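# Lay the towel flat, long sides pointing away from robot

## Task

Leave the towel lying flat on the table as a single layer, with its long edges running straight away from the robot toward the far side of the table. Keep it at least about one finger's width from every table edge, at least about two finger widths from the basket's rim, and more than a hand's width from each arm's base column. The basket must stay upright with its full base resting on the table, no more than about three finger widths from its starting spot and turned roughly as it was. Finish with both grippers released and moved away; the result only counts if everything stays in place without the robot holding it.

## Robot and tools

Robot: two 6-joint arms, left_arm and right_arm, each with a parallel gripper. World frame: origin on the tabletop midway between the arms, +x reaching out over the table, +y toward left_arm's side, +z up. The names left and right belong to the arms and say nothing about image sides.

Joint order in every row and every per-joint list: waist, shoulder, elbow, wrist pitch, wrist yaw, wrist roll, then the gripper opening. Stated joint ranges in radians: waist -2.618 to 3.054, shoulder 0.000 to 3.142, elbow 0.000 to 3.142, wrist pitch -1.571 to 1.571, wrist yaw -1.571 to 1.571, wrist roll -2.094 to 2.094. The elbow sign is flipped relative to the URDF in everything you send and read, so in your numbers the elbow runs from -3.142 to 0. Real joint ends may sit up to 0.036 rad away from the stated ones; a target beyond that margin (and beyond the current angle) is refused, and a target past the real end is clipped, reported as "joint sent to its limit". Friction can leave a joint about 0.031 rad short, and very small changes may not move it at all.

A row is one flat list of 14 numbers: left_arm's 6 joint angles and opening, then right_arm's 6 and opening. Joint values are absolute target angles in radians, not offsets. Opening is on a -1 (closed) to +1 (fully open, 0.094 m pad gap) scale. Optionally add 12 stiffness factors in 0..1 (left 6, then right 6, joint order), which scale each joint's position gain and persist until changed.

Tools:
- execute_actions(actions): a list of actions; each action is a table of up to 15 rows, each row lasting one 1/30 s step, with the final row repeated if the table is short. An empty list just returns the current state and images.
- move(target, speed, blocking): target is one row of absolute joint angles as above. All joints travel so they finish together, so the gripper path is curved, not straight. speed (rad/s, 0.01 to 2, default 0.5) caps the joint with the longest way to go; paths last between 0.5 and 10 s. It does not avoid obstacles or the other arm. The result adds a "move:" line with the ending (done, off_target, moving, held, fault), limits=held or limits=none, and each arm's joint farthest from target. blocking=false returns after 0.5 s while motion continues; then use wait(0) or stop before any new action or move.
- wait(seconds): 0 to 10 s, holding the last command; ends early if a running move finishes.
- stop(): brakes a running move (needs some distance; fingers keep going).
- zoom_image(camera, region): camera is cam_high, cam_low, cam_left_wrist or cam_right_wrist; region is [x0, y0, x1, y1] in pixels of that 504x504 image, at most 504 by 504, origin at top-left.
- finished_scene(scene): integer number of the scene being closed; irreversible, reports success.

Results: each arm's end_effector_position (metres, world frame; the point between the pads, about 1 cm behind the tips) and end_effector_quat_wxyz. Gripper fingers point along its +z and close along its y. Reported positions get less accurate at long reach. Joint positions and Joint velocities give one block per arm (rad, rad/s, then pad gap in m). "Joint targets" shows what each joint is currently being driven toward; resend those values to keep a joint still. grip_measured is the opening on the command scale. Step readings list joint angles at some steps; HELD marks a step where part of an arm's row was held back. "joint command not followed" means the clearance check altered some targets. Camera calibration lines list intrinsics and world-to-camera transforms, with small per-scene errors.

Motion limits: each joint target is kept within a fixed lead of the measured angle (waist 0.202, shoulder 0.258, elbow 0.238, wrist pitch 0.573, wrist yaw and roll 0.522 rad), and targets that would shift the gripper over 70 mm in one step are scaled back. Large changes therefore take several actions; an unfinished motion should be re-commanded.

Grasping: to hold something, command an opening roughly 0.03 below grip_measured; less than that grips more gently. Readings may be off by about 1 mm per gripper. Thin parts such as cloth under 2 mm get less grip force. Expect occasional brief tugs on held items.

Avoid: knocking anything off the table, dropping or slamming things, pressing hard into the table or objects (faster moves and targets far beyond contact press harder), and any collision or hard push between the two arms. Holding loads heats motors; MOTOR HOT appears from 75 C, at 90 C the arm is halted for 10 s, and at 100 C it goes limp and falls. Release and retract before ending.

Each tool is called after ">>>" as name(argument=value, ...) on one line, values as JSON.

## Session

>>> execute_actions(actions=[])

Scene clock: 0.00 s.
left_arm: end_effector_position=(+0.4686, +0.5782, +0.1853) grip_measured=+1.000 end_effector_quat_wxyz=(+0.624, -0.613, +0.462, +0.148) | right_arm: end_effector_position=(+0.2811, -0.0576, +0.3247) grip_measured=+1.000 end_effector_quat_wxyz=(-0.474, +0.588, -0.545, -0.364)
Joint names: [waist, shoulder, elbow, wrist pitch, wrist yaw, wrist roll]
Joint positions: left_arm=[ 0.292  2.087 -1.398  0.448 -0.736 -0.856  0.094] | right_arm=[ 0.275  1.369 -1.374 -0.943 -1.21  -1.075  0.094]
Joint velocities: left_arm=[-0.007  0.002  0.022 -0.051 -0.022 -0.022  0.   ] | right_arm=[-0.007 -0.002  0.007 -0.037 -0.037 -0.007  0.   ]
Joint targets: left_arm=[0.292 2.087 -1.398 0.448 -0.736 -0.856] | right_arm=[0.275 1.369 -1.374 -0.943 -1.210 -1.075]
Joint stiffness scale: left_arm=[1. 1. 1. 1. 1. 1.] | right_arm=[1. 1. 1. 1. 1. 1.]

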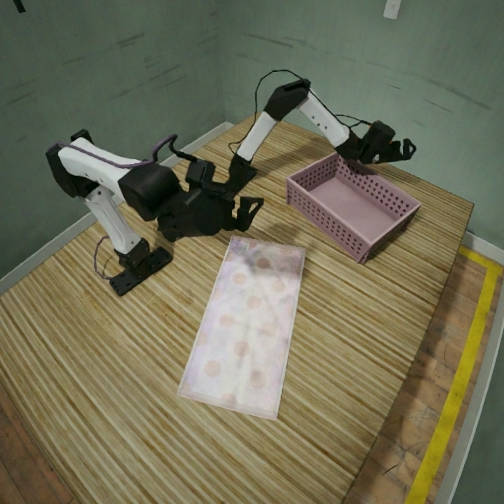

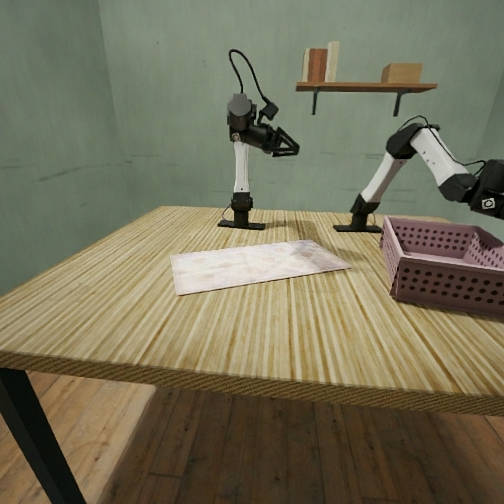

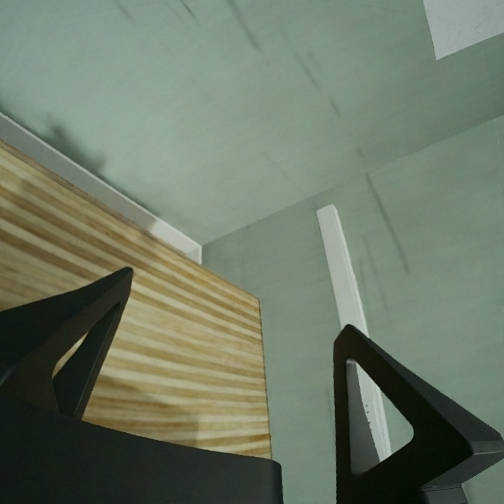

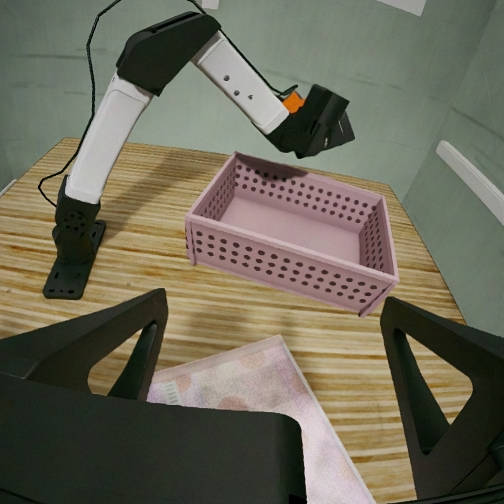

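>>> zoom_image(camera="cam_high", region=[140, 220, 350, 430])

>>> zoom_image(camera="cam_low", region=[150, 210, 390, 320])

>>> move(target=[0,1.2,-1.2,-1.2,0,0,1, 0,1.2,-1.2,-1.2,0,0,1], speed=0.8)

Region (140, 220, 350, 430) of cam_high's 504x504 image, scaled by 2.400, with more detail than that image has.

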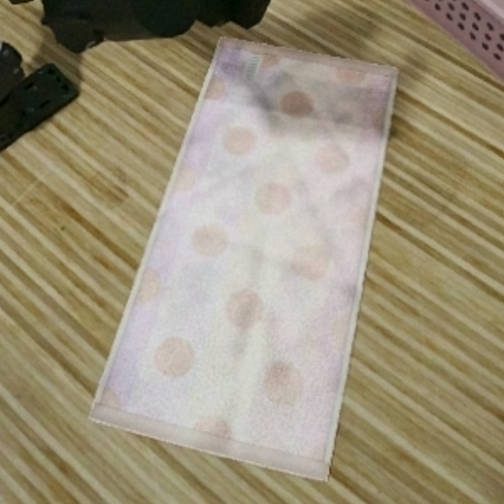

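Region (150, 210, 390, 320) of cam_low's 504x504 image, scaled by 2.100, with more detail than that image has; it fills the top 231 rows of this view, and the rest is white.

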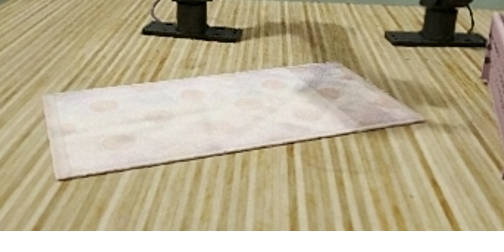

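Scene clock: 13.17 s.
left_arm: end_effector_position=(+0.2514, +0.2792, +0.1969) grip_measured=+1.000 end_effector_quat_wxyz=(+0.197, -0.065, +0.978, +0.014) | right_arm: end_effector_position=(+0.2766, -0.2900, +0.1931) grip_measured=+1.000 end_effector_quat_wxyz=(+0.191, +0.065, +0.979, -0.010)
Joint names: [waist, shoulder, elbow, wrist pitch, wrist yaw, wrist roll]
Joint positions: left_arm=[ 0.009  1.207 -1.221 -1.186 -0.006 -0.008  0.094] | right_arm=[ 0.008  1.221 -1.219 -1.185 -0.007 -0.006  0.094]
Joint velocities: left_arm=[ 0.002 -0.002  0.007 -0.007 -0.081 -0.066  0.   ] | right_arm=[ 0.012 -0.007  0.007  0.051  0.037  0.095  0.   ]
Joint targets: left_arm=[0.000 1.200 -1.200 -1.200 -0.000 0.000] | right_arm=[-0.000 1.200 -1.200 -1.200 -0.000 0.000]
Joint stiffness scale: left_arm=[1. 1. 1. 1. 1. 1.] | right_arm=[1. 1. 1. 1. 1. 1.]
move: off_target (left_arm, right_arm); limits=none; left_arm: farthest joint: the elbow, 0.021 radians from its target (0.198 radians at the start); right_arm: farthest joint: the shoulder, 0.021 radians from its target (0.169 radians at the start)
camera_calibration (this result's frames):
cam_left_wrist: T_world_to_cam=[[0.413604, -0.902074, 0.123263, 0.119173], [-0.90105, -0.38615, 0.197477, 0.316929], [-0.130541, -0.192744, -0.972527, 0.396704], [0, 0, 0, 1]] pos_world=[0.288065, 0.306348, 0.30853]
cam_right_wrist: T_world_to_cam=[[-0.0835106, -0.995316, -0.0487072, -0.250152], [-0.99298, 0.0790073, 0.0880207, 0.306339], [-0.0837602, 0.055716, -0.994927, 0.347571], [0, 0, 0, 1]] pos_world=[0.312411, -0.292548, 0.30666]

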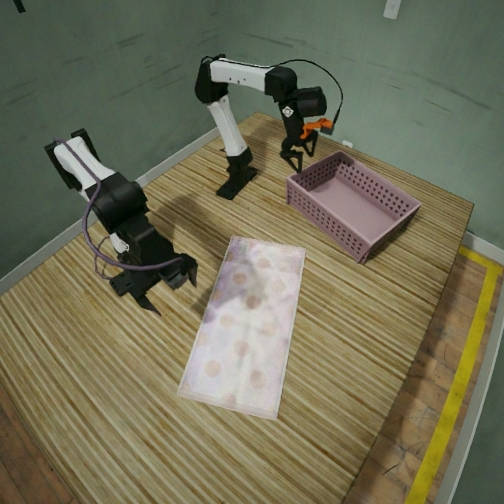

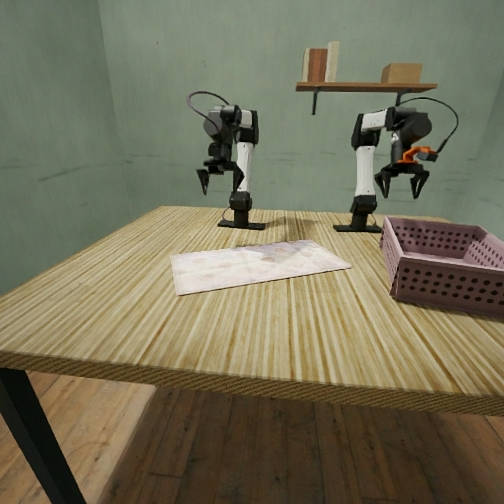

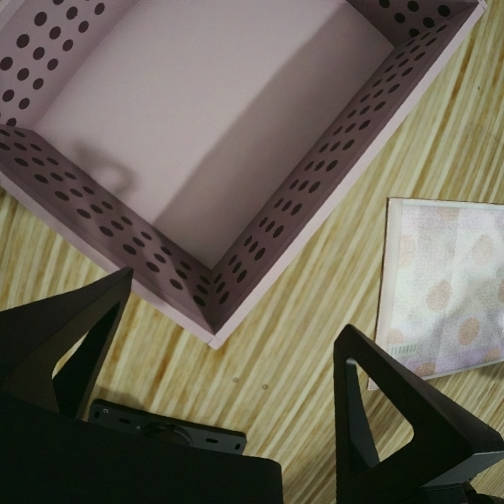

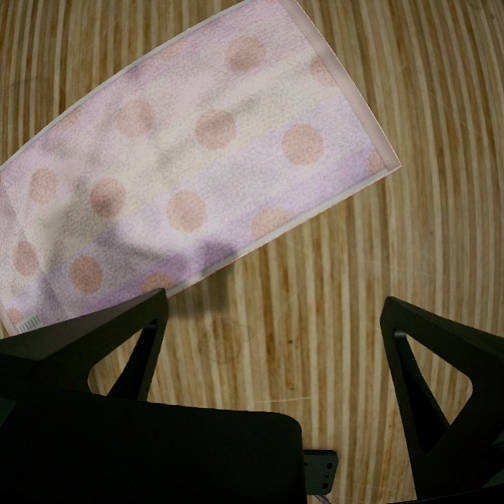

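>>> move(target=[-0.9,1.5,-1.0,-1.0,0,0,-1, 0,2.2,-2.2,-0.9,0,0,-1], speed=0.8)

Scene clock: 36.93 s.
left_arm: end_effector_position=(+0.1778, +0.0578, +0.0746) grip_measured=-0.986 end_effector_quat_wxyz=(+0.044, +0.376, +0.925, -0.018) | right_arm: end_effector_position=(+0.5739, -0.3321, +0.1860) grip_measured=-0.982 end_effector_quat_wxyz=(+0.313, +0.063, +0.947, -0.020)
Joint names: [waist, shoulder, elbow, wrist pitch, wrist yaw, wrist roll]
Joint positions: left_arm=[-0.895  1.487 -1.018 -1.006 -0.001 -0.007  0.001] | right_arm=[ 0.008  2.196 -2.179 -0.916 -0.006 -0.006  0.001]
Joint velocities: left_arm=[-0.012 -0.007  0.002  0.007 -0.095 -0.037  0.   ] | right_arm=[ 0.012 -0.007 -0.012 -0.037 -0.037  0.037  0.   ]
Joint targets: left_arm=[-0.900 1.500 -1.000 -1.000 0.000 -0.000] | right_arm=[-0.000 2.200 -2.200 -0.900 0.000 -0.000]
Joint stiffness scale: left_arm=[1. 1. 1. 1. 1. 1.] | right_arm=[1. 1. 1. 1. 1. 1.]
move: off_target (right_arm); limits=none; left_arm: farthest joint: the elbow, 0.018 radians from its target (0.221 radians at the start); right_arm: farthest joint: the elbow, 0.021 radians from its target (0.981 radians at the start)
camera_calibration (this result's frames):
cam_left_wrist: T_world_to_cam=[[-0.437054, -0.898821, 0.033239, 0.122747], [-0.786446, 0.399822, 0.470792, 0.102962], [-0.436447, 0.179621, -0.881618, 0.251572], [0, 0, 0, 1]] pos_world=[0.244419, 0.023974, 0.169237]
cam_right_wrist: T_world_to_cam=[[-0.0739439, -0.99673, -0.0325682, -0.276545], [-0.983233, 0.0783235, -0.164678, 0.646709], [0.166691, 0.0198452, -0.98581, 0.210433], [0, 0, 0, 1]] pos_world=[0.580339, -0.330469, 0.304939]

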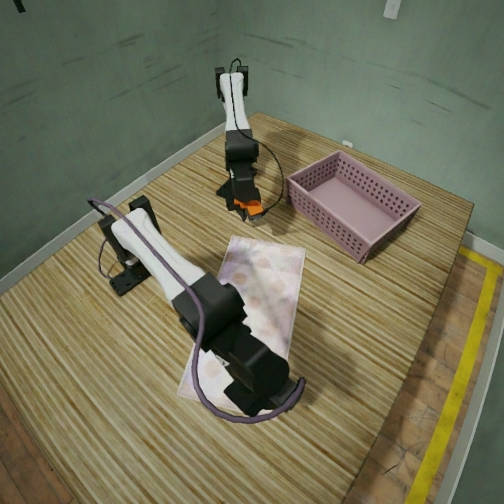

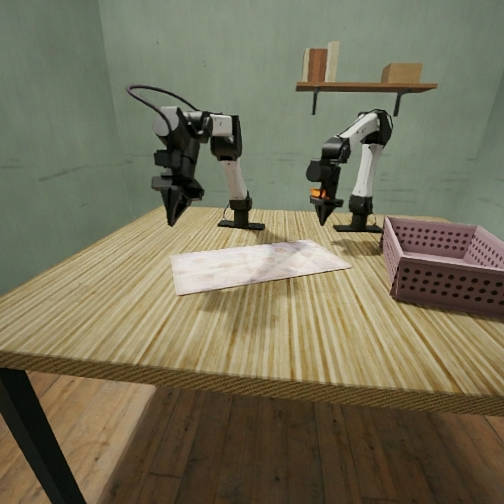

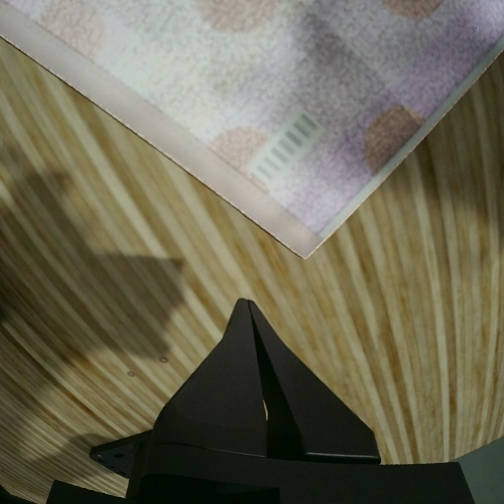

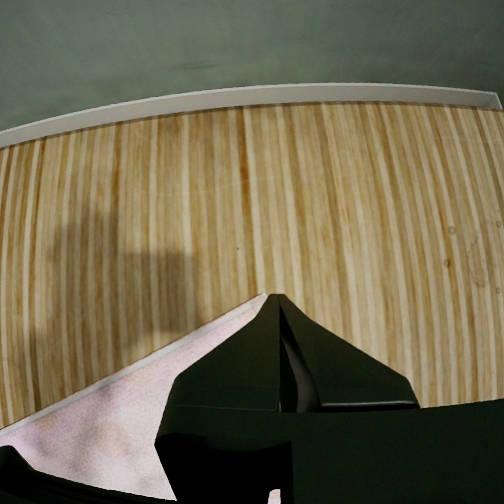

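>>> move(target=[-0.975,1.423,-0.746,-0.523,0,0,-1, 0.055,2.08,-1.38,-0.2,0,0,-1], speed=0.6)

>>> move(target=[-0.975,1.525,-0.648,-0.323,0,0,-1, 0.055,2.159,-1.323,-0.064,0,0,-1], speed=0.15)

Scene clock: 60.33 s.
left_arm: end_effector_position=(+0.1880, +0.0170, +0.0415) grip_measured=-0.986 end_effector_quat_wxyz=(+0.170, +0.403, +0.896, -0.077) | right_arm: end_effector_position=(+0.5365, -0.3062, +0.0287) grip_measured=-0.982 end_effector_quat_wxyz=(+0.315, +0.044, +0.948, -0.014)
Joint names: [waist, shoulder, elbow, wrist pitch, wrist yaw, wrist roll]
Joint positions: left_arm=[-0.967  1.435 -0.766 -0.527 -0.001 -0.007  0.001] | right_arm=[ 0.047  2.107 -1.395 -0.217 -0.006 -0.006  0.001]
Joint velocities: left_arm=[-0.007  0.002  0.007  0.007  0.066  0.022  0.   ] | right_arm=[-0.007 -0.002  0.002 -0.051 -0.051  0.007 -0.001]
Joint targets: left_arm=[-0.975 1.423 -0.746 -0.523 0.000 0.000] | right_arm=[0.055 2.080 -1.380 -0.200 -0.000 -0.000]
Joint stiffness scale: left_arm=[1. 1. 1. 1. 1. 1.] | right_arm=[1. 1. 1. 1. 1. 1.]
move: off_target (right_arm); limits=none; left_arm: farthest joint: the elbow, 0.020 radians from its target (0.272 radians at the start); right_arm: farthest joint: the shoulder, 0.027 radians from its target (0.116 radians at the start)
camera_calibration (this result's frames):
cam_left_wrist: T_world_to_cam=[[-0.514603, -0.848891, 0.120695, 0.101777], [-0.819854, 0.528367, 0.220607, 0.157444], [-0.251042, 0.0145726, -0.967866, 0.205673], [0, 0, 0, 1]] pos_world=[0.233089, 0.000212274, 0.152047]
cam_right_wrist: T_world_to_cam=[[-0.0350036, -0.998864, -0.032341, -0.280092], [-0.984967, 0.0399579, -0.168057, 0.571253], [0.169159, 0.0259722, -0.985247, 0.0616331], [0, 0, 0, 1]] pos_world=[0.542435, -0.304201, 0.147669]

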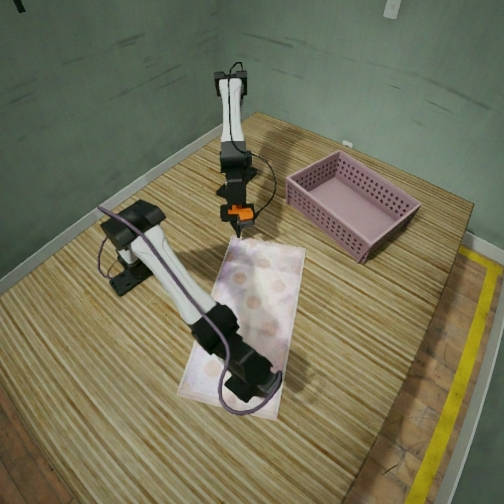

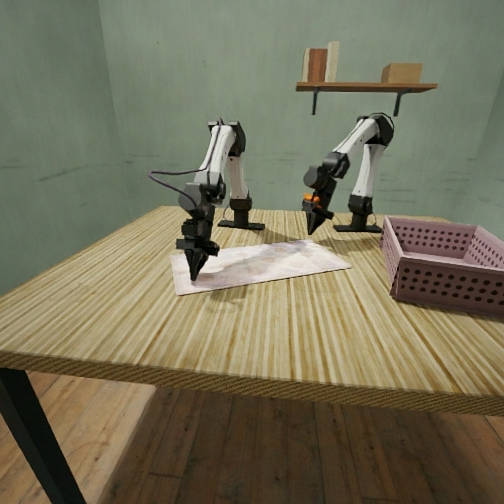

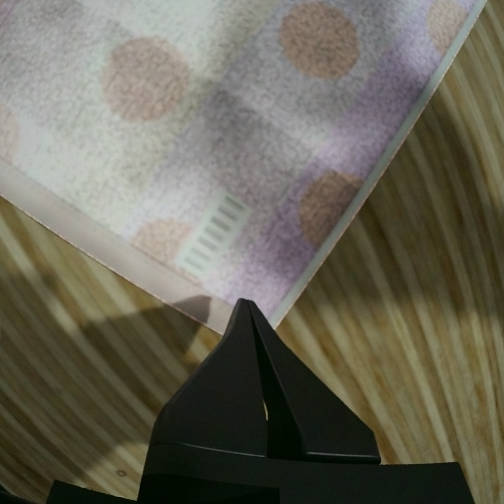

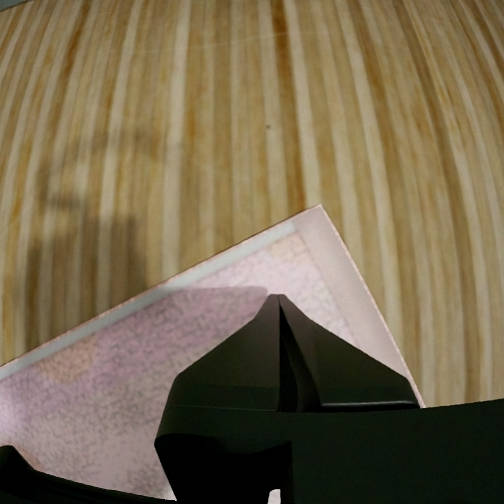

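Scene clock: 62.20 s.
left_arm: end_effector_position=(+0.1917, +0.0129, +0.0124) grip_measured=-0.986 end_effector_quat_wxyz=(+0.185, +0.401, +0.893, -0.085) | right_arm: end_effector_position=(+0.5455, -0.3071, +0.0193) grip_measured=-0.982 end_effector_quat_wxyz=(+0.347, +0.044, +0.937, -0.016)
Joint names: [waist, shoulder, elbow, wrist pitch, wrist yaw, wrist roll]
Joint positions: left_arm=[-0.967  1.498 -0.674 -0.337 -0.001 -0.007  0.001] | right_arm=[ 0.047  2.131 -1.344 -0.076 -0.006 -0.005  0.001]
Joint velocities: left_arm=[-0.002  0.002  0.022  0.007 -0.007  0.022 -0.001] | right_arm=[ 0.007 -0.002 -0.002 -0.066  0.007 -0.037 -0.001]
Joint targets: left_arm=[-0.975 1.525 -0.648 -0.323 -0.000 -0.000] | right_arm=[0.055 2.159 -1.323 -0.064 0.000 0.000]
Joint stiffness scale: left_arm=[1. 1. 1. 1. 1. 1.] | right_arm=[1. 1. 1. 1. 1. 1.]
move: off_target (left_arm, right_arm); limits=none; left_arm: farthest joint: the shoulder, 0.027 radians from its target (0.090 radians at the start); right_arm: farthest joint: the shoulder, 0.028 radians from its target (0.052 radians at the start)
camera_calibration (this result's frames):
cam_left_wrist: T_world_to_cam=[[-0.517547, -0.845528, 0.131256, 0.104008], [-0.824619, 0.533811, 0.187213, 0.170333], [-0.22836, -0.0113446, -0.973511, 0.174569], [0, 0, 0, 1]] pos_world=[0.234154, -0.00100387, 0.124404]
cam_right_wrist: T_world_to_cam=[[-0.0332928, -0.999051, -0.0280975, -0.282071], [-0.971617, 0.0389409, -0.233334, 0.572267], [0.234206, 0.0195317, -0.971991, 0.0131246], [0, 0, 0, 1]] pos_world=[0.54356, -0.304344, 0.138361]

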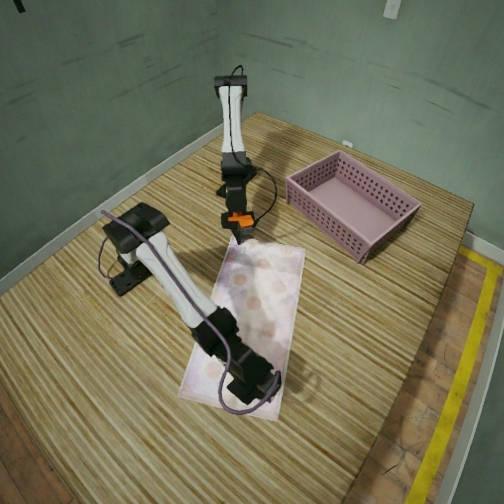

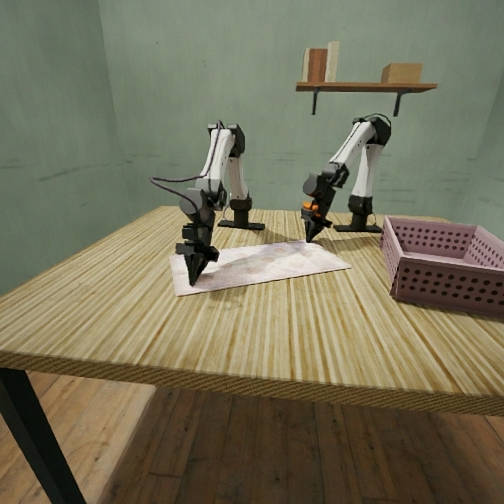

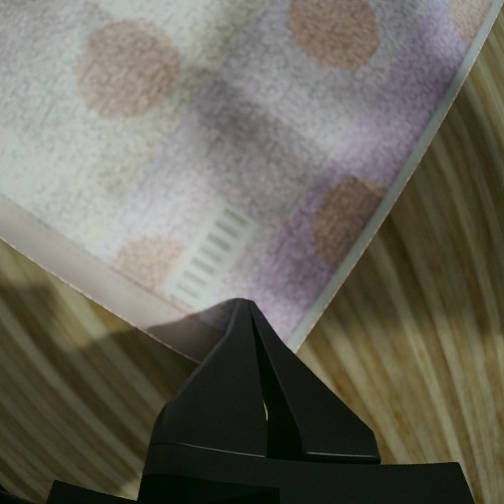

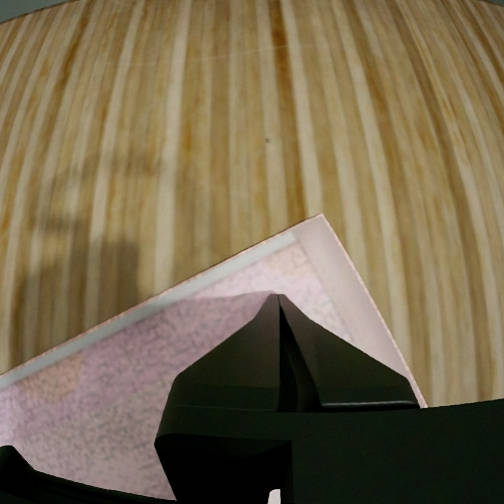

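>>> execute_actions(actions=[[[-0.975,1.56,-0.648,-0.323,0,0,-1, 0.055,2.175,-1.323,-0.064,0,0,-1]],[[-0.975,1.595,-0.648,-0.323,0,0,-1, 0.055,2.19,-1.323,-0.064,0,0,-1]],[[-1.01,1.635,-0.69,-0.325,0,0,-1, 0.08,2.245,-1.422,-0.107,0,0,-1]],[[-1.04,1.675,-0.732,-0.327,0,0,-1, 0.104,2.30,-1.521,-0.15,0,0,-1]],[[-1.075,1.715,-0.774,-0.329,0,0,-1, 0.128,2.356,-1.62,-0.194,0,0,-1]],[[-1.11,1.755,-0.816,-0.331,0,0,-1, 0.153,2.412,-1.719,-0.237,0,0,-1]]])

Scene clock: 71.77 s.
left_arm: end_effector_position=(+0.2006, -0.0355, +0.0093) grip_measured=-0.986 end_effector_quat_wxyz=(+0.199, +0.445, +0.871, -0.053) | right_arm: end_effector_position=(+0.6212, -0.2663, +0.0190) grip_measured=-0.983 end_effector_quat_wxyz=(+0.370, +0.009, +0.929, -0.016)
Joint names: [waist, shoulder, elbow, wrist pitch, wrist yaw, wrist roll]
Joint positions: left_arm=[-1.083  1.672 -0.837 -0.331 -0.093 -0.005  0.001] | right_arm=[ 0.136  2.367 -1.715 -0.16   0.028 -0.005  0.001]
Joint velocities: left_arm=[ 0.007 -0.002 -0.007 -0.007 -0.066 -0.007 -0.   ] | right_arm=[-0.012 -0.002 -0.007 -0.007  0.007  0.037 -0.001]
Joint targets: left_arm=[-1.110 1.755 -0.816 -0.331 -0.000 0.000] | right_arm=[0.153 2.412 -1.719 -0.237 0.000 -0.000]
Joint stiffness scale: left_arm=[1. 1. 1. 1. 1. 1.] | right_arm=[1. 1. 1. 1. 1. 1.]
Step readings (joint positions; steps 1 to 15: 1st action; 16 to 30: 2nd action; 31 to 45: 3rd action; 46 to 60: 4th action; 61 to 75: 5th action; 76 to 90: 6th action):
0: left_arm=[-0.967 1.498 -0.674 -0.337 -0.001 -0.007] | right_arm=[0.047 2.131 -1.344 -0.076 -0.006 -0.005]
1: left_arm=[-0.967 1.502 -0.674 -0.335 -0.001 -0.007] | right_arm=[0.047 2.133 -1.344 -0.075 -0.006 -0.005]
2: left_arm=[-0.967 1.506 -0.674 -0.330 -0.001 -0.007] | right_arm=[0.047 2.135 -1.344 -0.072 -0.006 -0.005]
4: left_arm=[-0.967 1.506 -0.674 -0.327 -0.001 -0.007] | right_arm=[0.047 2.135 -1.344 -0.067 -0.006 -0.005]
8: left_arm=[-0.967 1.506 -0.674 -0.327 -0.001 -0.007] | right_arm=[0.047 2.135 -1.344 -0.067 -0.006 -0.005]
15: left_arm=[-0.967 1.506 -0.674 -0.327 -0.001 -0.007] | right_arm=[0.047 2.135 -1.344 -0.067 -0.006 -0.005]
16: left_arm=[-0.967 1.510 -0.674 -0.327 -0.001 -0.007] | right_arm=[0.047 2.137 -1.344 -0.066 -0.006 -0.005]
17: left_arm=[-0.967 1.513 -0.674 -0.321 -0.001 -0.007] | right_arm=[0.047 2.139 -1.344 -0.062 -0.006 -0.005]
19: left_arm=[-0.967 1.513 -0.674 -0.320 -0.001 -0.007] | right_arm=[0.047 2.140 -1.344 -0.057 -0.006 -0.005]
23: left_arm=[-0.967 1.513 -0.674 -0.320 -0.001 -0.007] | right_arm=[0.047 2.141 -1.344 -0.055 -0.006 -0.005]
30: left_arm=[-0.967 1.513 -0.674 -0.320 -0.001 -0.007] | right_arm=[0.047 2.141 -1.344 -0.055 -0.006 -0.005]
31: left_arm=[-0.971 1.519 -0.681 -0.324 -0.003 -0.007] | right_arm=[0.049 2.148 -1.358 -0.064 -0.006 -0.005]
32: left_arm=[-0.980 1.531 -0.693 -0.327 -0.010 -0.007] | right_arm=[0.052 2.164 -1.382 -0.067 -0.004 -0.005]
34: left_arm=[-0.990 1.549 -0.710 -0.326 -0.021 -0.007] | right_arm=[0.061 2.186 -1.411 -0.066 0.002 -0.005]
38: left_arm=[-0.994 1.551 -0.712 -0.329 -0.029 -0.006] | right_arm=[0.066 2.191 -1.418 -0.066 0.009 -0.005]
45: left_arm=[-0.994 1.551 -0.712 -0.329 -0.031 -0.006] | right_arm=[0.066 2.191 -1.418 -0.066 0.009 -0.005]
46: left_arm=[-0.998 1.556 -0.720 -0.336 -0.034 -0.006] | right_arm=[0.068 2.199 -1.437 -0.081 0.010 -0.005]
47: left_arm=[-1.006 1.568 -0.733 -0.338 -0.039 -0.006] | right_arm=[0.071 2.218 -1.470 -0.088 0.011 -0.005]
49: left_arm=[-1.016 1.586 -0.750 -0.339 -0.050 -0.006] | right_arm=[0.081 2.247 -1.507 -0.088 0.016 -0.005]
53: left_arm=[-1.019 1.588 -0.753 -0.341 -0.056 -0.006] | right_arm=[0.089 2.252 -1.516 -0.088 0.021 -0.005]
60: left_arm=[-1.020 1.588 -0.753 -0.341 -0.057 -0.006] | right_arm=[0.089 2.252 -1.517 -0.088 0.021 -0.005]
61: left_arm=[-1.024 1.594 -0.760 -0.347 -0.060 -0.006] | right_arm=[0.090 2.262 -1.537 -0.105 0.022 -0.005]
62: left_arm=[-1.033 1.606 -0.773 -0.350 -0.066 -0.006] | right_arm=[0.093 2.279 -1.570 -0.115 0.021 -0.005]
64: left_arm=[-1.046 1.627 -0.792 -0.341 -0.072 -0.005] | right_arm=[0.103 2.305 -1.605 -0.117 0.023 -0.005]
68: left_arm=[-1.050 1.631 -0.796 -0.338 -0.077 -0.005] | right_arm=[0.112 2.310 -1.615 -0.121 0.026 -0.005]
75: left_arm=[-1.050 1.631 -0.796 -0.338 -0.077 -0.005] | right_arm=[0.112 2.310 -1.615 -0.122 0.026 -0.005]
76: left_arm=[-1.055 1.637 -0.803 -0.343 -0.080 -0.005] | right_arm=[0.113 2.320 -1.636 -0.138 0.027 -0.005]
77: left_arm=[-1.063 1.648 -0.815 -0.345 -0.085 -0.005] | right_arm=[0.115 2.338 -1.669 -0.149 0.025 -0.005]
79: left_arm=[-1.078 1.667 -0.833 -0.337 -0.090 -0.005] | right_arm=[0.126 2.362 -1.703 -0.153 0.028 -0.005]
83: left_arm=[-1.083 1.672 -0.837 -0.331 -0.093 -0.005] | right_arm=[0.136 2.367 -1.714 -0.159 0.028 -0.005]
90: Joint positions above
camera_calibration (this result's frames):
cam_left_wrist: T_world_to_cam=[[-0.591163, -0.805112, 0.0481751, 0.0851294], [-0.78978, 0.589954, 0.167933, 0.199201], [-0.163626, 0.0612278, -0.984621, 0.16278], [0, 0, 0, 1]] pos_world=[0.234285, -0.0589474, 0.122723]
cam_right_wrist: T_world_to_cam=[[0.0332324, -0.999448, -0.000294875, -0.280767], [-0.95918, -0.0318106, -0.281, 0.618527], [0.280836, 0.00962116, -0.959708, -0.0375208], [0, 0, 0, 1]] pos_world=[0.613147, -0.260575, 0.137715]

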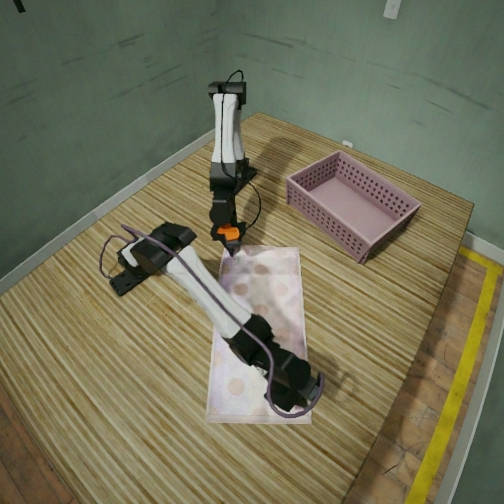

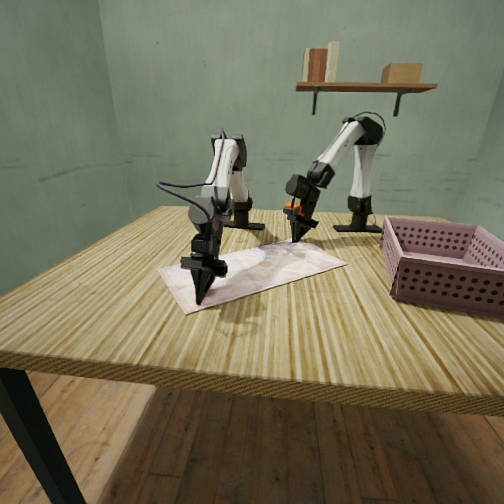

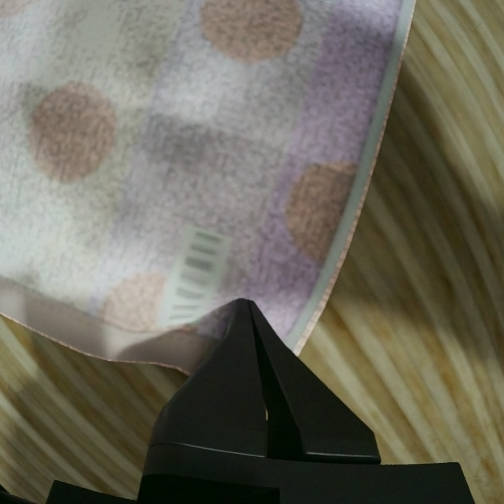

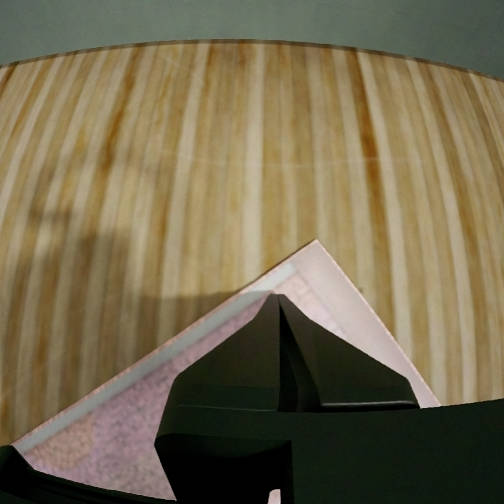

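>>> execute_actions(actions=[[[-1.147,1.77,-0.858,-0.339,0,-0.1,-1, 0.19,2.43,-1.772,-0.262,0,0,-1]],[[-1.184,1.80,-0.90,-0.347,0,-0.2,-1, 0.23,2.455,-1.825,-0.287,0,0,-1]],[[-1.22,1.83,-0.943,-0.355,0,-0.3,-1, 0.268,2.482,-1.878,-0.312,0,0,-1]],[[-1.257,1.86,-0.985,-0.362,0,-0.4,-1, 0.305,2.51,-1.931,-0.337,0,0,-1]]])

Scene clock: 80.13 s.
left_arm: end_effector_position=(+0.1713, -0.1076, +0.0107) grip_measured=-0.986 end_effector_quat_wxyz=(+0.182, +0.344, +0.913, -0.124) | right_arm: end_effector_position=(+0.6404, -0.1662, +0.0202) grip_measured=-0.983 end_effector_quat_wxyz=(+0.364, -0.066, +0.929, +0.014)
Joint names: [waist, shoulder, elbow, wrist pitch, wrist yaw, wrist roll]
Joint positions: left_arm=[-1.237  1.808 -0.993 -0.318 -0.07  -0.386  0.001] | right_arm=[ 0.294  2.472 -1.923 -0.275  0.024 -0.005  0.001]
Joint velocities: left_arm=[ 0.017 -0.002  0.002 -0.066 -0.022 -0.022 -0.001] | right_arm=[-0.012  0.007 -0.002  0.066 -0.081  0.007  0.001]
Joint targets: left_arm=[-1.257 1.860 -0.985 -0.362 -0.000 -0.400] | right_arm=[0.305 2.510 -1.931 -0.337 -0.000 -0.000]
Joint stiffness scale: left_arm=[1. 1. 1. 1. 1. 1.] | right_arm=[1. 1. 1. 1. 1. 1.]
Step readings (joint positions; steps 1 to 15: 1st action; 16 to 30: 2nd action; 31 to 45: 3rd action; 46 to 60: 4th action):
0: left_arm=[-1.083 1.672 -0.837 -0.331 -0.093 -0.005] | right_arm=[0.136 2.367 -1.715 -0.160 0.028 -0.005]
1: left_arm=[-1.087 1.675 -0.843 -0.336 -0.095 -0.018] | right_arm=[0.138 2.370 -1.726 -0.169 0.028 -0.005]
2: left_arm=[-1.095 1.683 -0.853 -0.337 -0.095 -0.033] | right_arm=[0.142 2.378 -1.743 -0.178 0.028 -0.005]
4: left_arm=[-1.114 1.699 -0.868 -0.327 -0.095 -0.053] | right_arm=[0.156 2.389 -1.759 -0.184 0.028 -0.005]
8: left_arm=[-1.122 1.705 -0.872 -0.320 -0.093 -0.074] | right_arm=[0.177 2.391 -1.764 -0.190 0.028 -0.005]
15: left_arm=[-1.122 1.705 -0.872 -0.320 -0.093 -0.085] | right_arm=[0.179 2.391 -1.766 -0.192 0.027 -0.005]
16: left_arm=[-1.126 1.709 -0.879 -0.325 -0.095 -0.102] | right_arm=[0.181 2.396 -1.777 -0.201 0.028 -0.005]
17: left_arm=[-1.133 1.719 -0.891 -0.326 -0.094 -0.120] | right_arm=[0.185 2.404 -1.794 -0.209 0.028 -0.005]
19: left_arm=[-1.152 1.735 -0.907 -0.321 -0.091 -0.145] | right_arm=[0.197 2.415 -1.811 -0.214 0.027 -0.005]
23: left_arm=[-1.161 1.741 -0.912 -0.313 -0.086 -0.171] | right_arm=[0.217 2.417 -1.816 -0.220 0.027 -0.005]
30: left_arm=[-1.161 1.741 -0.912 -0.313 -0.085 -0.185] | right_arm=[0.219 2.417 -1.817 -0.222 0.026 -0.005]
31: left_arm=[-1.164 1.745 -0.919 -0.319 -0.087 -0.202] | right_arm=[0.221 2.422 -1.829 -0.231 0.026 -0.005]
32: left_arm=[-1.171 1.755 -0.931 -0.321 -0.085 -0.220] | right_arm=[0.224 2.431 -1.847 -0.238 0.026 -0.005]
34: left_arm=[-1.189 1.770 -0.948 -0.319 -0.082 -0.245] | right_arm=[0.236 2.442 -1.864 -0.242 0.026 -0.005]
38: left_arm=[-1.198 1.775 -0.952 -0.314 -0.077 -0.271] | right_arm=[0.255 2.444 -1.869 -0.248 0.026 -0.005]
45: left_arm=[-1.198 1.775 -0.952 -0.314 -0.077 -0.286] | right_arm=[0.256 2.444 -1.870 -0.249 0.025 -0.005]
46: left_arm=[-1.202 1.779 -0.960 -0.319 -0.078 -0.302] | right_arm=[0.259 2.449 -1.882 -0.259 0.025 -0.005]
47: left_arm=[-1.208 1.789 -0.972 -0.322 -0.077 -0.320] | right_arm=[0.262 2.458 -1.899 -0.265 0.025 -0.005]
49: left_arm=[-1.226 1.803 -0.988 -0.321 -0.075 -0.346] | right_arm=[0.274 2.470 -1.916 -0.269 0.026 -0.005]
53: left_arm=[-1.237 1.808 -0.993 -0.318 -0.070 -0.372] | right_arm=[0.292 2.472 -1.922 -0.274 0.025 -0.005]
60: Joint positions above
camera_calibration (this result's frames):
cam_left_wrist: T_world_to_cam=[[-0.418246, -0.878551, 0.230692, -0.0298541], [-0.865629, 0.462471, 0.19185, 0.21744], [-0.275238, -0.119454, -0.953926, 0.163114], [0, 0, 0, 1]] pos_world=[0.220631, -0.107303, 0.12077]
cam_right_wrist: T_world_to_cam=[[0.192033, -0.981384, -0.00312565, -0.28001], [-0.945473, -0.18415, -0.268642, 0.606104], [0.263065, 0.0545433, -0.963235, -0.0238245], [0, 0, 0, 1]] pos_world=[0.633094, -0.161884, 0.139001]

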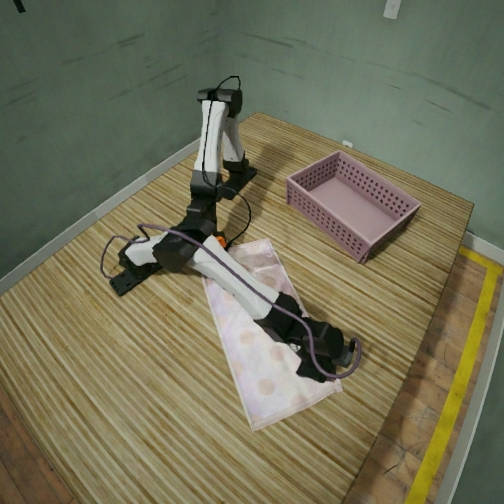

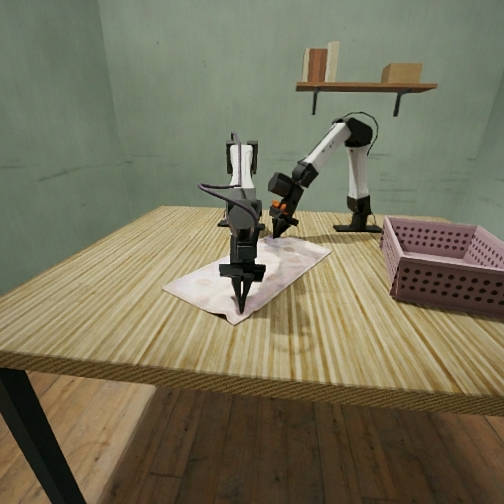

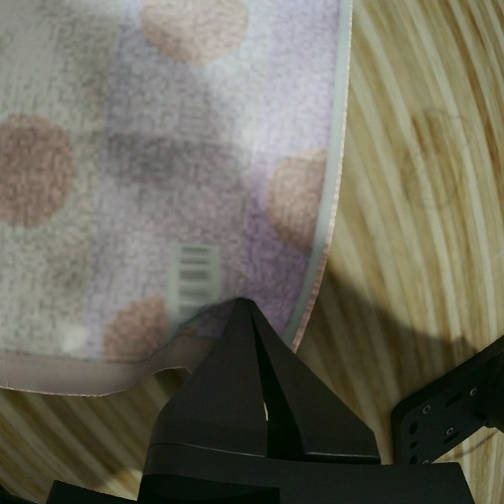

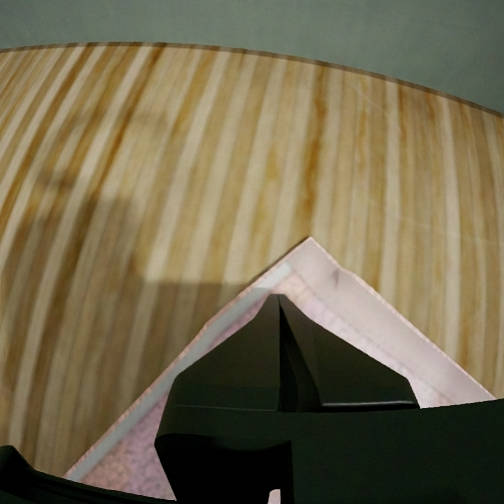

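>>> execute_actions(actions=[[[-1.257,1.76,-0.985,-0.362,0,-0.6,-1, 0.305,2.51,-1.931,-0.337,0,0,-1]],[[-1.18,1.66,-0.94,-0.4,0,-0.5,-1, 0.305,2.51,-1.931,-0.337,0,0,-1]],[[-1.04,1.6,-0.88,-0.4,0,-0.3,-1, 0.305,2.51,-1.931,-0.337,0,0,-1]],[[-0.9,1.55,-0.82,-0.38,0,-0.1,-1, 0.305,2.51,-1.931,-0.337,0,0,-1]],[[-0.77,1.53,-0.76,-0.33,0,0.1,-1, 0.305,2.51,-1.931,-0.337,0,0,-1]],[[-0.77,1.6,-0.76,-0.33,0,0.1,-1, 0.305,2.51,-1.931,-0.337,0,0,-1]],[[-0.77,1.66,-0.76,-0.33,0,0.1,-1, 0.305,2.51,-1.931,-0.337,0,0,-1]]])

Scene clock: 91.07 s.
left_arm: end_effector_position=(+0.2606, +0.0379, +0.0113) grip_measured=-0.986 end_effector_quat_wxyz=(+0.204, +0.355, +0.910, -0.057) | right_arm: end_effector_position=(+0.6404, -0.1662, +0.0202) grip_measured=-0.983 end_effector_quat_wxyz=(+0.364, -0.066, +0.929, +0.014)
Joint names: [waist, shoulder, elbow, wrist pitch, wrist yaw, wrist roll]
Joint positions: left_arm=[-0.767  1.618 -0.779 -0.304 -0.003  0.092  0.001] | right_arm=[ 0.294  2.472 -1.923 -0.275  0.024 -0.005  0.001]
Joint velocities: left_arm=[ 0.007 -0.007  0.012  0.037  0.037  0.037  0.001] | right_arm=[-0.007  0.002 -0.007 -0.037 -0.066 -0.022 -0.   ]
Joint targets: left_arm=[-0.770 1.660 -0.760 -0.330 -0.000 0.100] | right_arm=[0.305 2.510 -1.931 -0.337 0.000 0.000]
Joint stiffness scale: left_arm=[1. 1. 1. 1. 1. 1.] | right_arm=[1. 1. 1. 1. 1. 1.]
Step readings (joint positions; steps 1 to 15: 1st action; 16 to 30: 2nd action; 31 to 45: 3rd action; 46 to 60: 4th action; 61 to 75: 5th action; 76 to 90: 6th action; 91 to 105: 7th action):
0: left_arm=[-1.237 1.808 -0.993 -0.318 -0.070 -0.390] | right_arm=[0.294 2.472 -1.923 -0.275 0.024 -0.005]
1: left_arm=[-1.237 1.800 -0.993 -0.319 -0.068 -0.421] | right_arm=[0.294 2.472 -1.923 -0.275 0.024 -0.005]
2: left_arm=[-1.238 1.791 -0.993 -0.327 -0.057 -0.456] | right_arm=[0.294 2.472 -1.923 -0.275 0.024 -0.005]
4: left_arm=[-1.244 1.773 -0.993 -0.334 -0.039 -0.505] | right_arm=[0.294 2.472 -1.923 -0.275 0.024 -0.005]
8: left_arm=[-1.250 1.765 -0.993 -0.339 -0.018 -0.557] | right_arm=[0.294 2.472 -1.923 -0.275 0.024 -0.005]
15: left_arm=[-1.250 1.765 -0.993 -0.347 -0.009 -0.584] | right_arm=[0.294 2.472 -1.923 -0.275 0.024 -0.005]
16: left_arm=[-1.244 1.753 -0.986 -0.347 -0.005 -0.572] | right_arm=[0.294 2.472 -1.923 -0.275 0.024 -0.005]
17: left_arm=[-1.230 1.730 -0.972 -0.357 -0.002 -0.559] | right_arm=[0.294 2.472 -1.923 -0.275 0.024 -0.005]
19: left_arm=[-1.197 1.684 -0.959 -0.377 -0.002 -0.541] | right_arm=[0.294 2.472 -1.923 -0.275 0.024 -0.005]
23: left_arm=[-1.179 1.660 -0.959 -0.379 -0.003 -0.521] | right_arm=[0.294 2.472 -1.923 -0.275 0.024 -0.005]
30: left_arm=[-1.179 1.660 -0.959 -0.385 -0.003 -0.510] | right_arm=[0.294 2.472 -1.923 -0.275 0.024 -0.005]
31: left_arm=[-1.165 1.652 -0.948 -0.378 0.004 -0.477] | right_arm=[0.294 2.472 -1.923 -0.275 0.024 -0.005]
32: left_arm=[-1.134 1.638 -0.931 -0.377 0.007 -0.442] | right_arm=[0.294 2.472 -1.923 -0.275 0.024 -0.005]
34: left_arm=[-1.063 1.615 -0.907 -0.385 0.002 -0.394] | right_arm=[0.294 2.472 -1.923 -0.275 0.024 -0.005]
38: left_arm=[-1.033 1.610 -0.900 -0.389 -0.004 -0.344] | right_arm=[0.294 2.472 -1.923 -0.275 0.024 -0.005]
45: left_arm=[-1.033 1.610 -0.900 -0.389 -0.004 -0.315] | right_arm=[0.294 2.472 -1.923 -0.275 0.024 -0.005]
46: left_arm=[-1.018 1.603 -0.889 -0.379 0.003 -0.281] | right_arm=[0.294 2.472 -1.923 -0.275 0.024 -0.005]
47: left_arm=[-0.987 1.588 -0.872 -0.375 0.006 -0.245] | right_arm=[0.294 2.472 -1.923 -0.275 0.024 -0.005]
49: left_arm=[-0.920 1.565 -0.847 -0.377 0.001 -0.196] | right_arm=[0.294 2.472 -1.923 -0.275 0.024 -0.005]
53: left_arm=[-0.895 1.561 -0.840 -0.377 -0.004 -0.144] | right_arm=[0.294 2.472 -1.923 -0.275 0.024 -0.005]
60: left_arm=[-0.895 1.561 -0.840 -0.377 -0.004 -0.115] | right_arm=[0.294 2.472 -1.923 -0.275 0.024 -0.005]
61: left_arm=[-0.881 1.556 -0.830 -0.363 0.003 -0.081] | right_arm=[0.294 2.472 -1.923 -0.275 0.024 -0.005]
62: left_arm=[-0.850 1.549 -0.813 -0.351 0.006 -0.046] | right_arm=[0.294 2.472 -1.923 -0.275 0.024 -0.005]
64: left_arm=[-0.788 1.541 -0.789 -0.347 0.001 0.004] | right_arm=[0.294 2.472 -1.923 -0.275 0.024 -0.005]
68: left_arm=[-0.767 1.541 -0.777 -0.345 -0.003 0.056] | right_arm=[0.294 2.472 -1.923 -0.275 0.024 -0.005]
75: left_arm=[-0.767 1.541 -0.777 -0.335 -0.003 0.085] | right_arm=[0.294 2.472 -1.923 -0.275 0.024 -0.005]
76: left_arm=[-0.767 1.546 -0.777 -0.334 -0.003 0.086] | right_arm=[0.294 2.472 -1.923 -0.275 0.024 -0.005]
77: left_arm=[-0.767 1.555 -0.777 -0.329 -0.003 0.087] | right_arm=[0.294 2.472 -1.923 -0.275 0.024 -0.005]
79: left_arm=[-0.767 1.577 -0.777 -0.329 -0.003 0.089] | right_arm=[0.294 2.472 -1.923 -0.275 0.024 -0.005]
83: left_arm=[-0.767 1.588 -0.777 -0.329 -0.003 0.091] | right_arm=[0.294 2.472 -1.923 -0.275 0.024 -0.005]
90: left_arm=[-0.767 1.588 -0.777 -0.329 -0.003 0.092] | right_arm=[0.294 2.472 -1.923 -0.275 0.024 -0.005]
91: left_arm=[-0.767 1.594 -0.777 -0.327 -0.003 0.092] | right_arm=[0.294 2.472 -1.923 -0.275 0.024 -0.005]
92: left_arm=[-0.767 1.607 -0.777 -0.322 -0.003 0.092] | right_arm=[0.294 2.472 -1.923 -0.275 0.024 -0.005]
94: left_arm=[-0.767 1.618 -0.779 -0.305 -0.003 0.092] | right_arm=[0.294 2.472 -1.923 -0.275 0.024 -0.005]
98: left_arm=[-0.767 1.618 -0.779 -0.304 -0.003 0.092] | right_arm=[0.294 2.472 -1.923 -0.275 0.024 -0.005]
105: Joint positions above
camera_calibration (this result's frames):
cam_left_wrist: T_world_to_cam=[[-0.426402, -0.89954, 0.0949171, 0.139732], [-0.885101, 0.436572, 0.161247, 0.233703], [-0.186486, -0.0152553, -0.982339, 0.178891], [0, 0, 0, 1]] pos_world=[0.299794, 0.026395, 0.124785]
cam_right_wrist: T_world_to_cam=[[0.192033, -0.981384, -0.00312565, -0.28001], [-0.945473, -0.18415, -0.268642, 0.606104], [0.263065, 0.0545433, -0.963235, -0.0238245], [0, 0, 0, 1]] pos_world=[0.633094, -0.161884, 0.139001]

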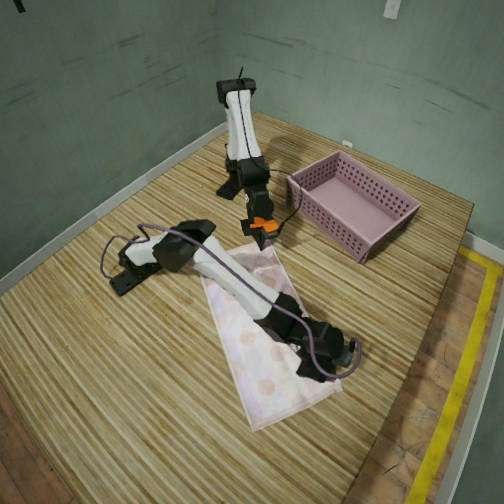

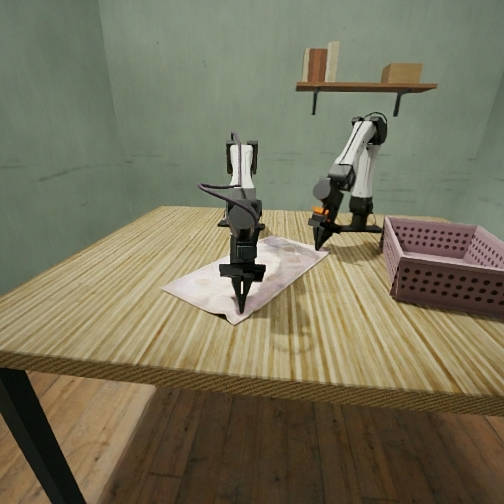

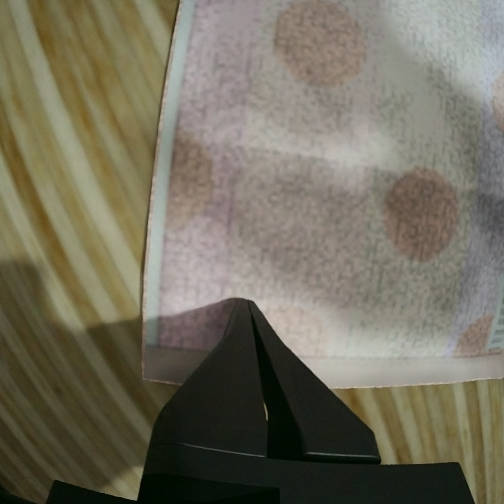

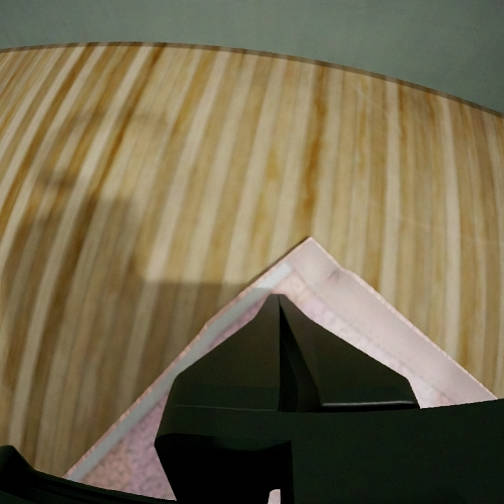

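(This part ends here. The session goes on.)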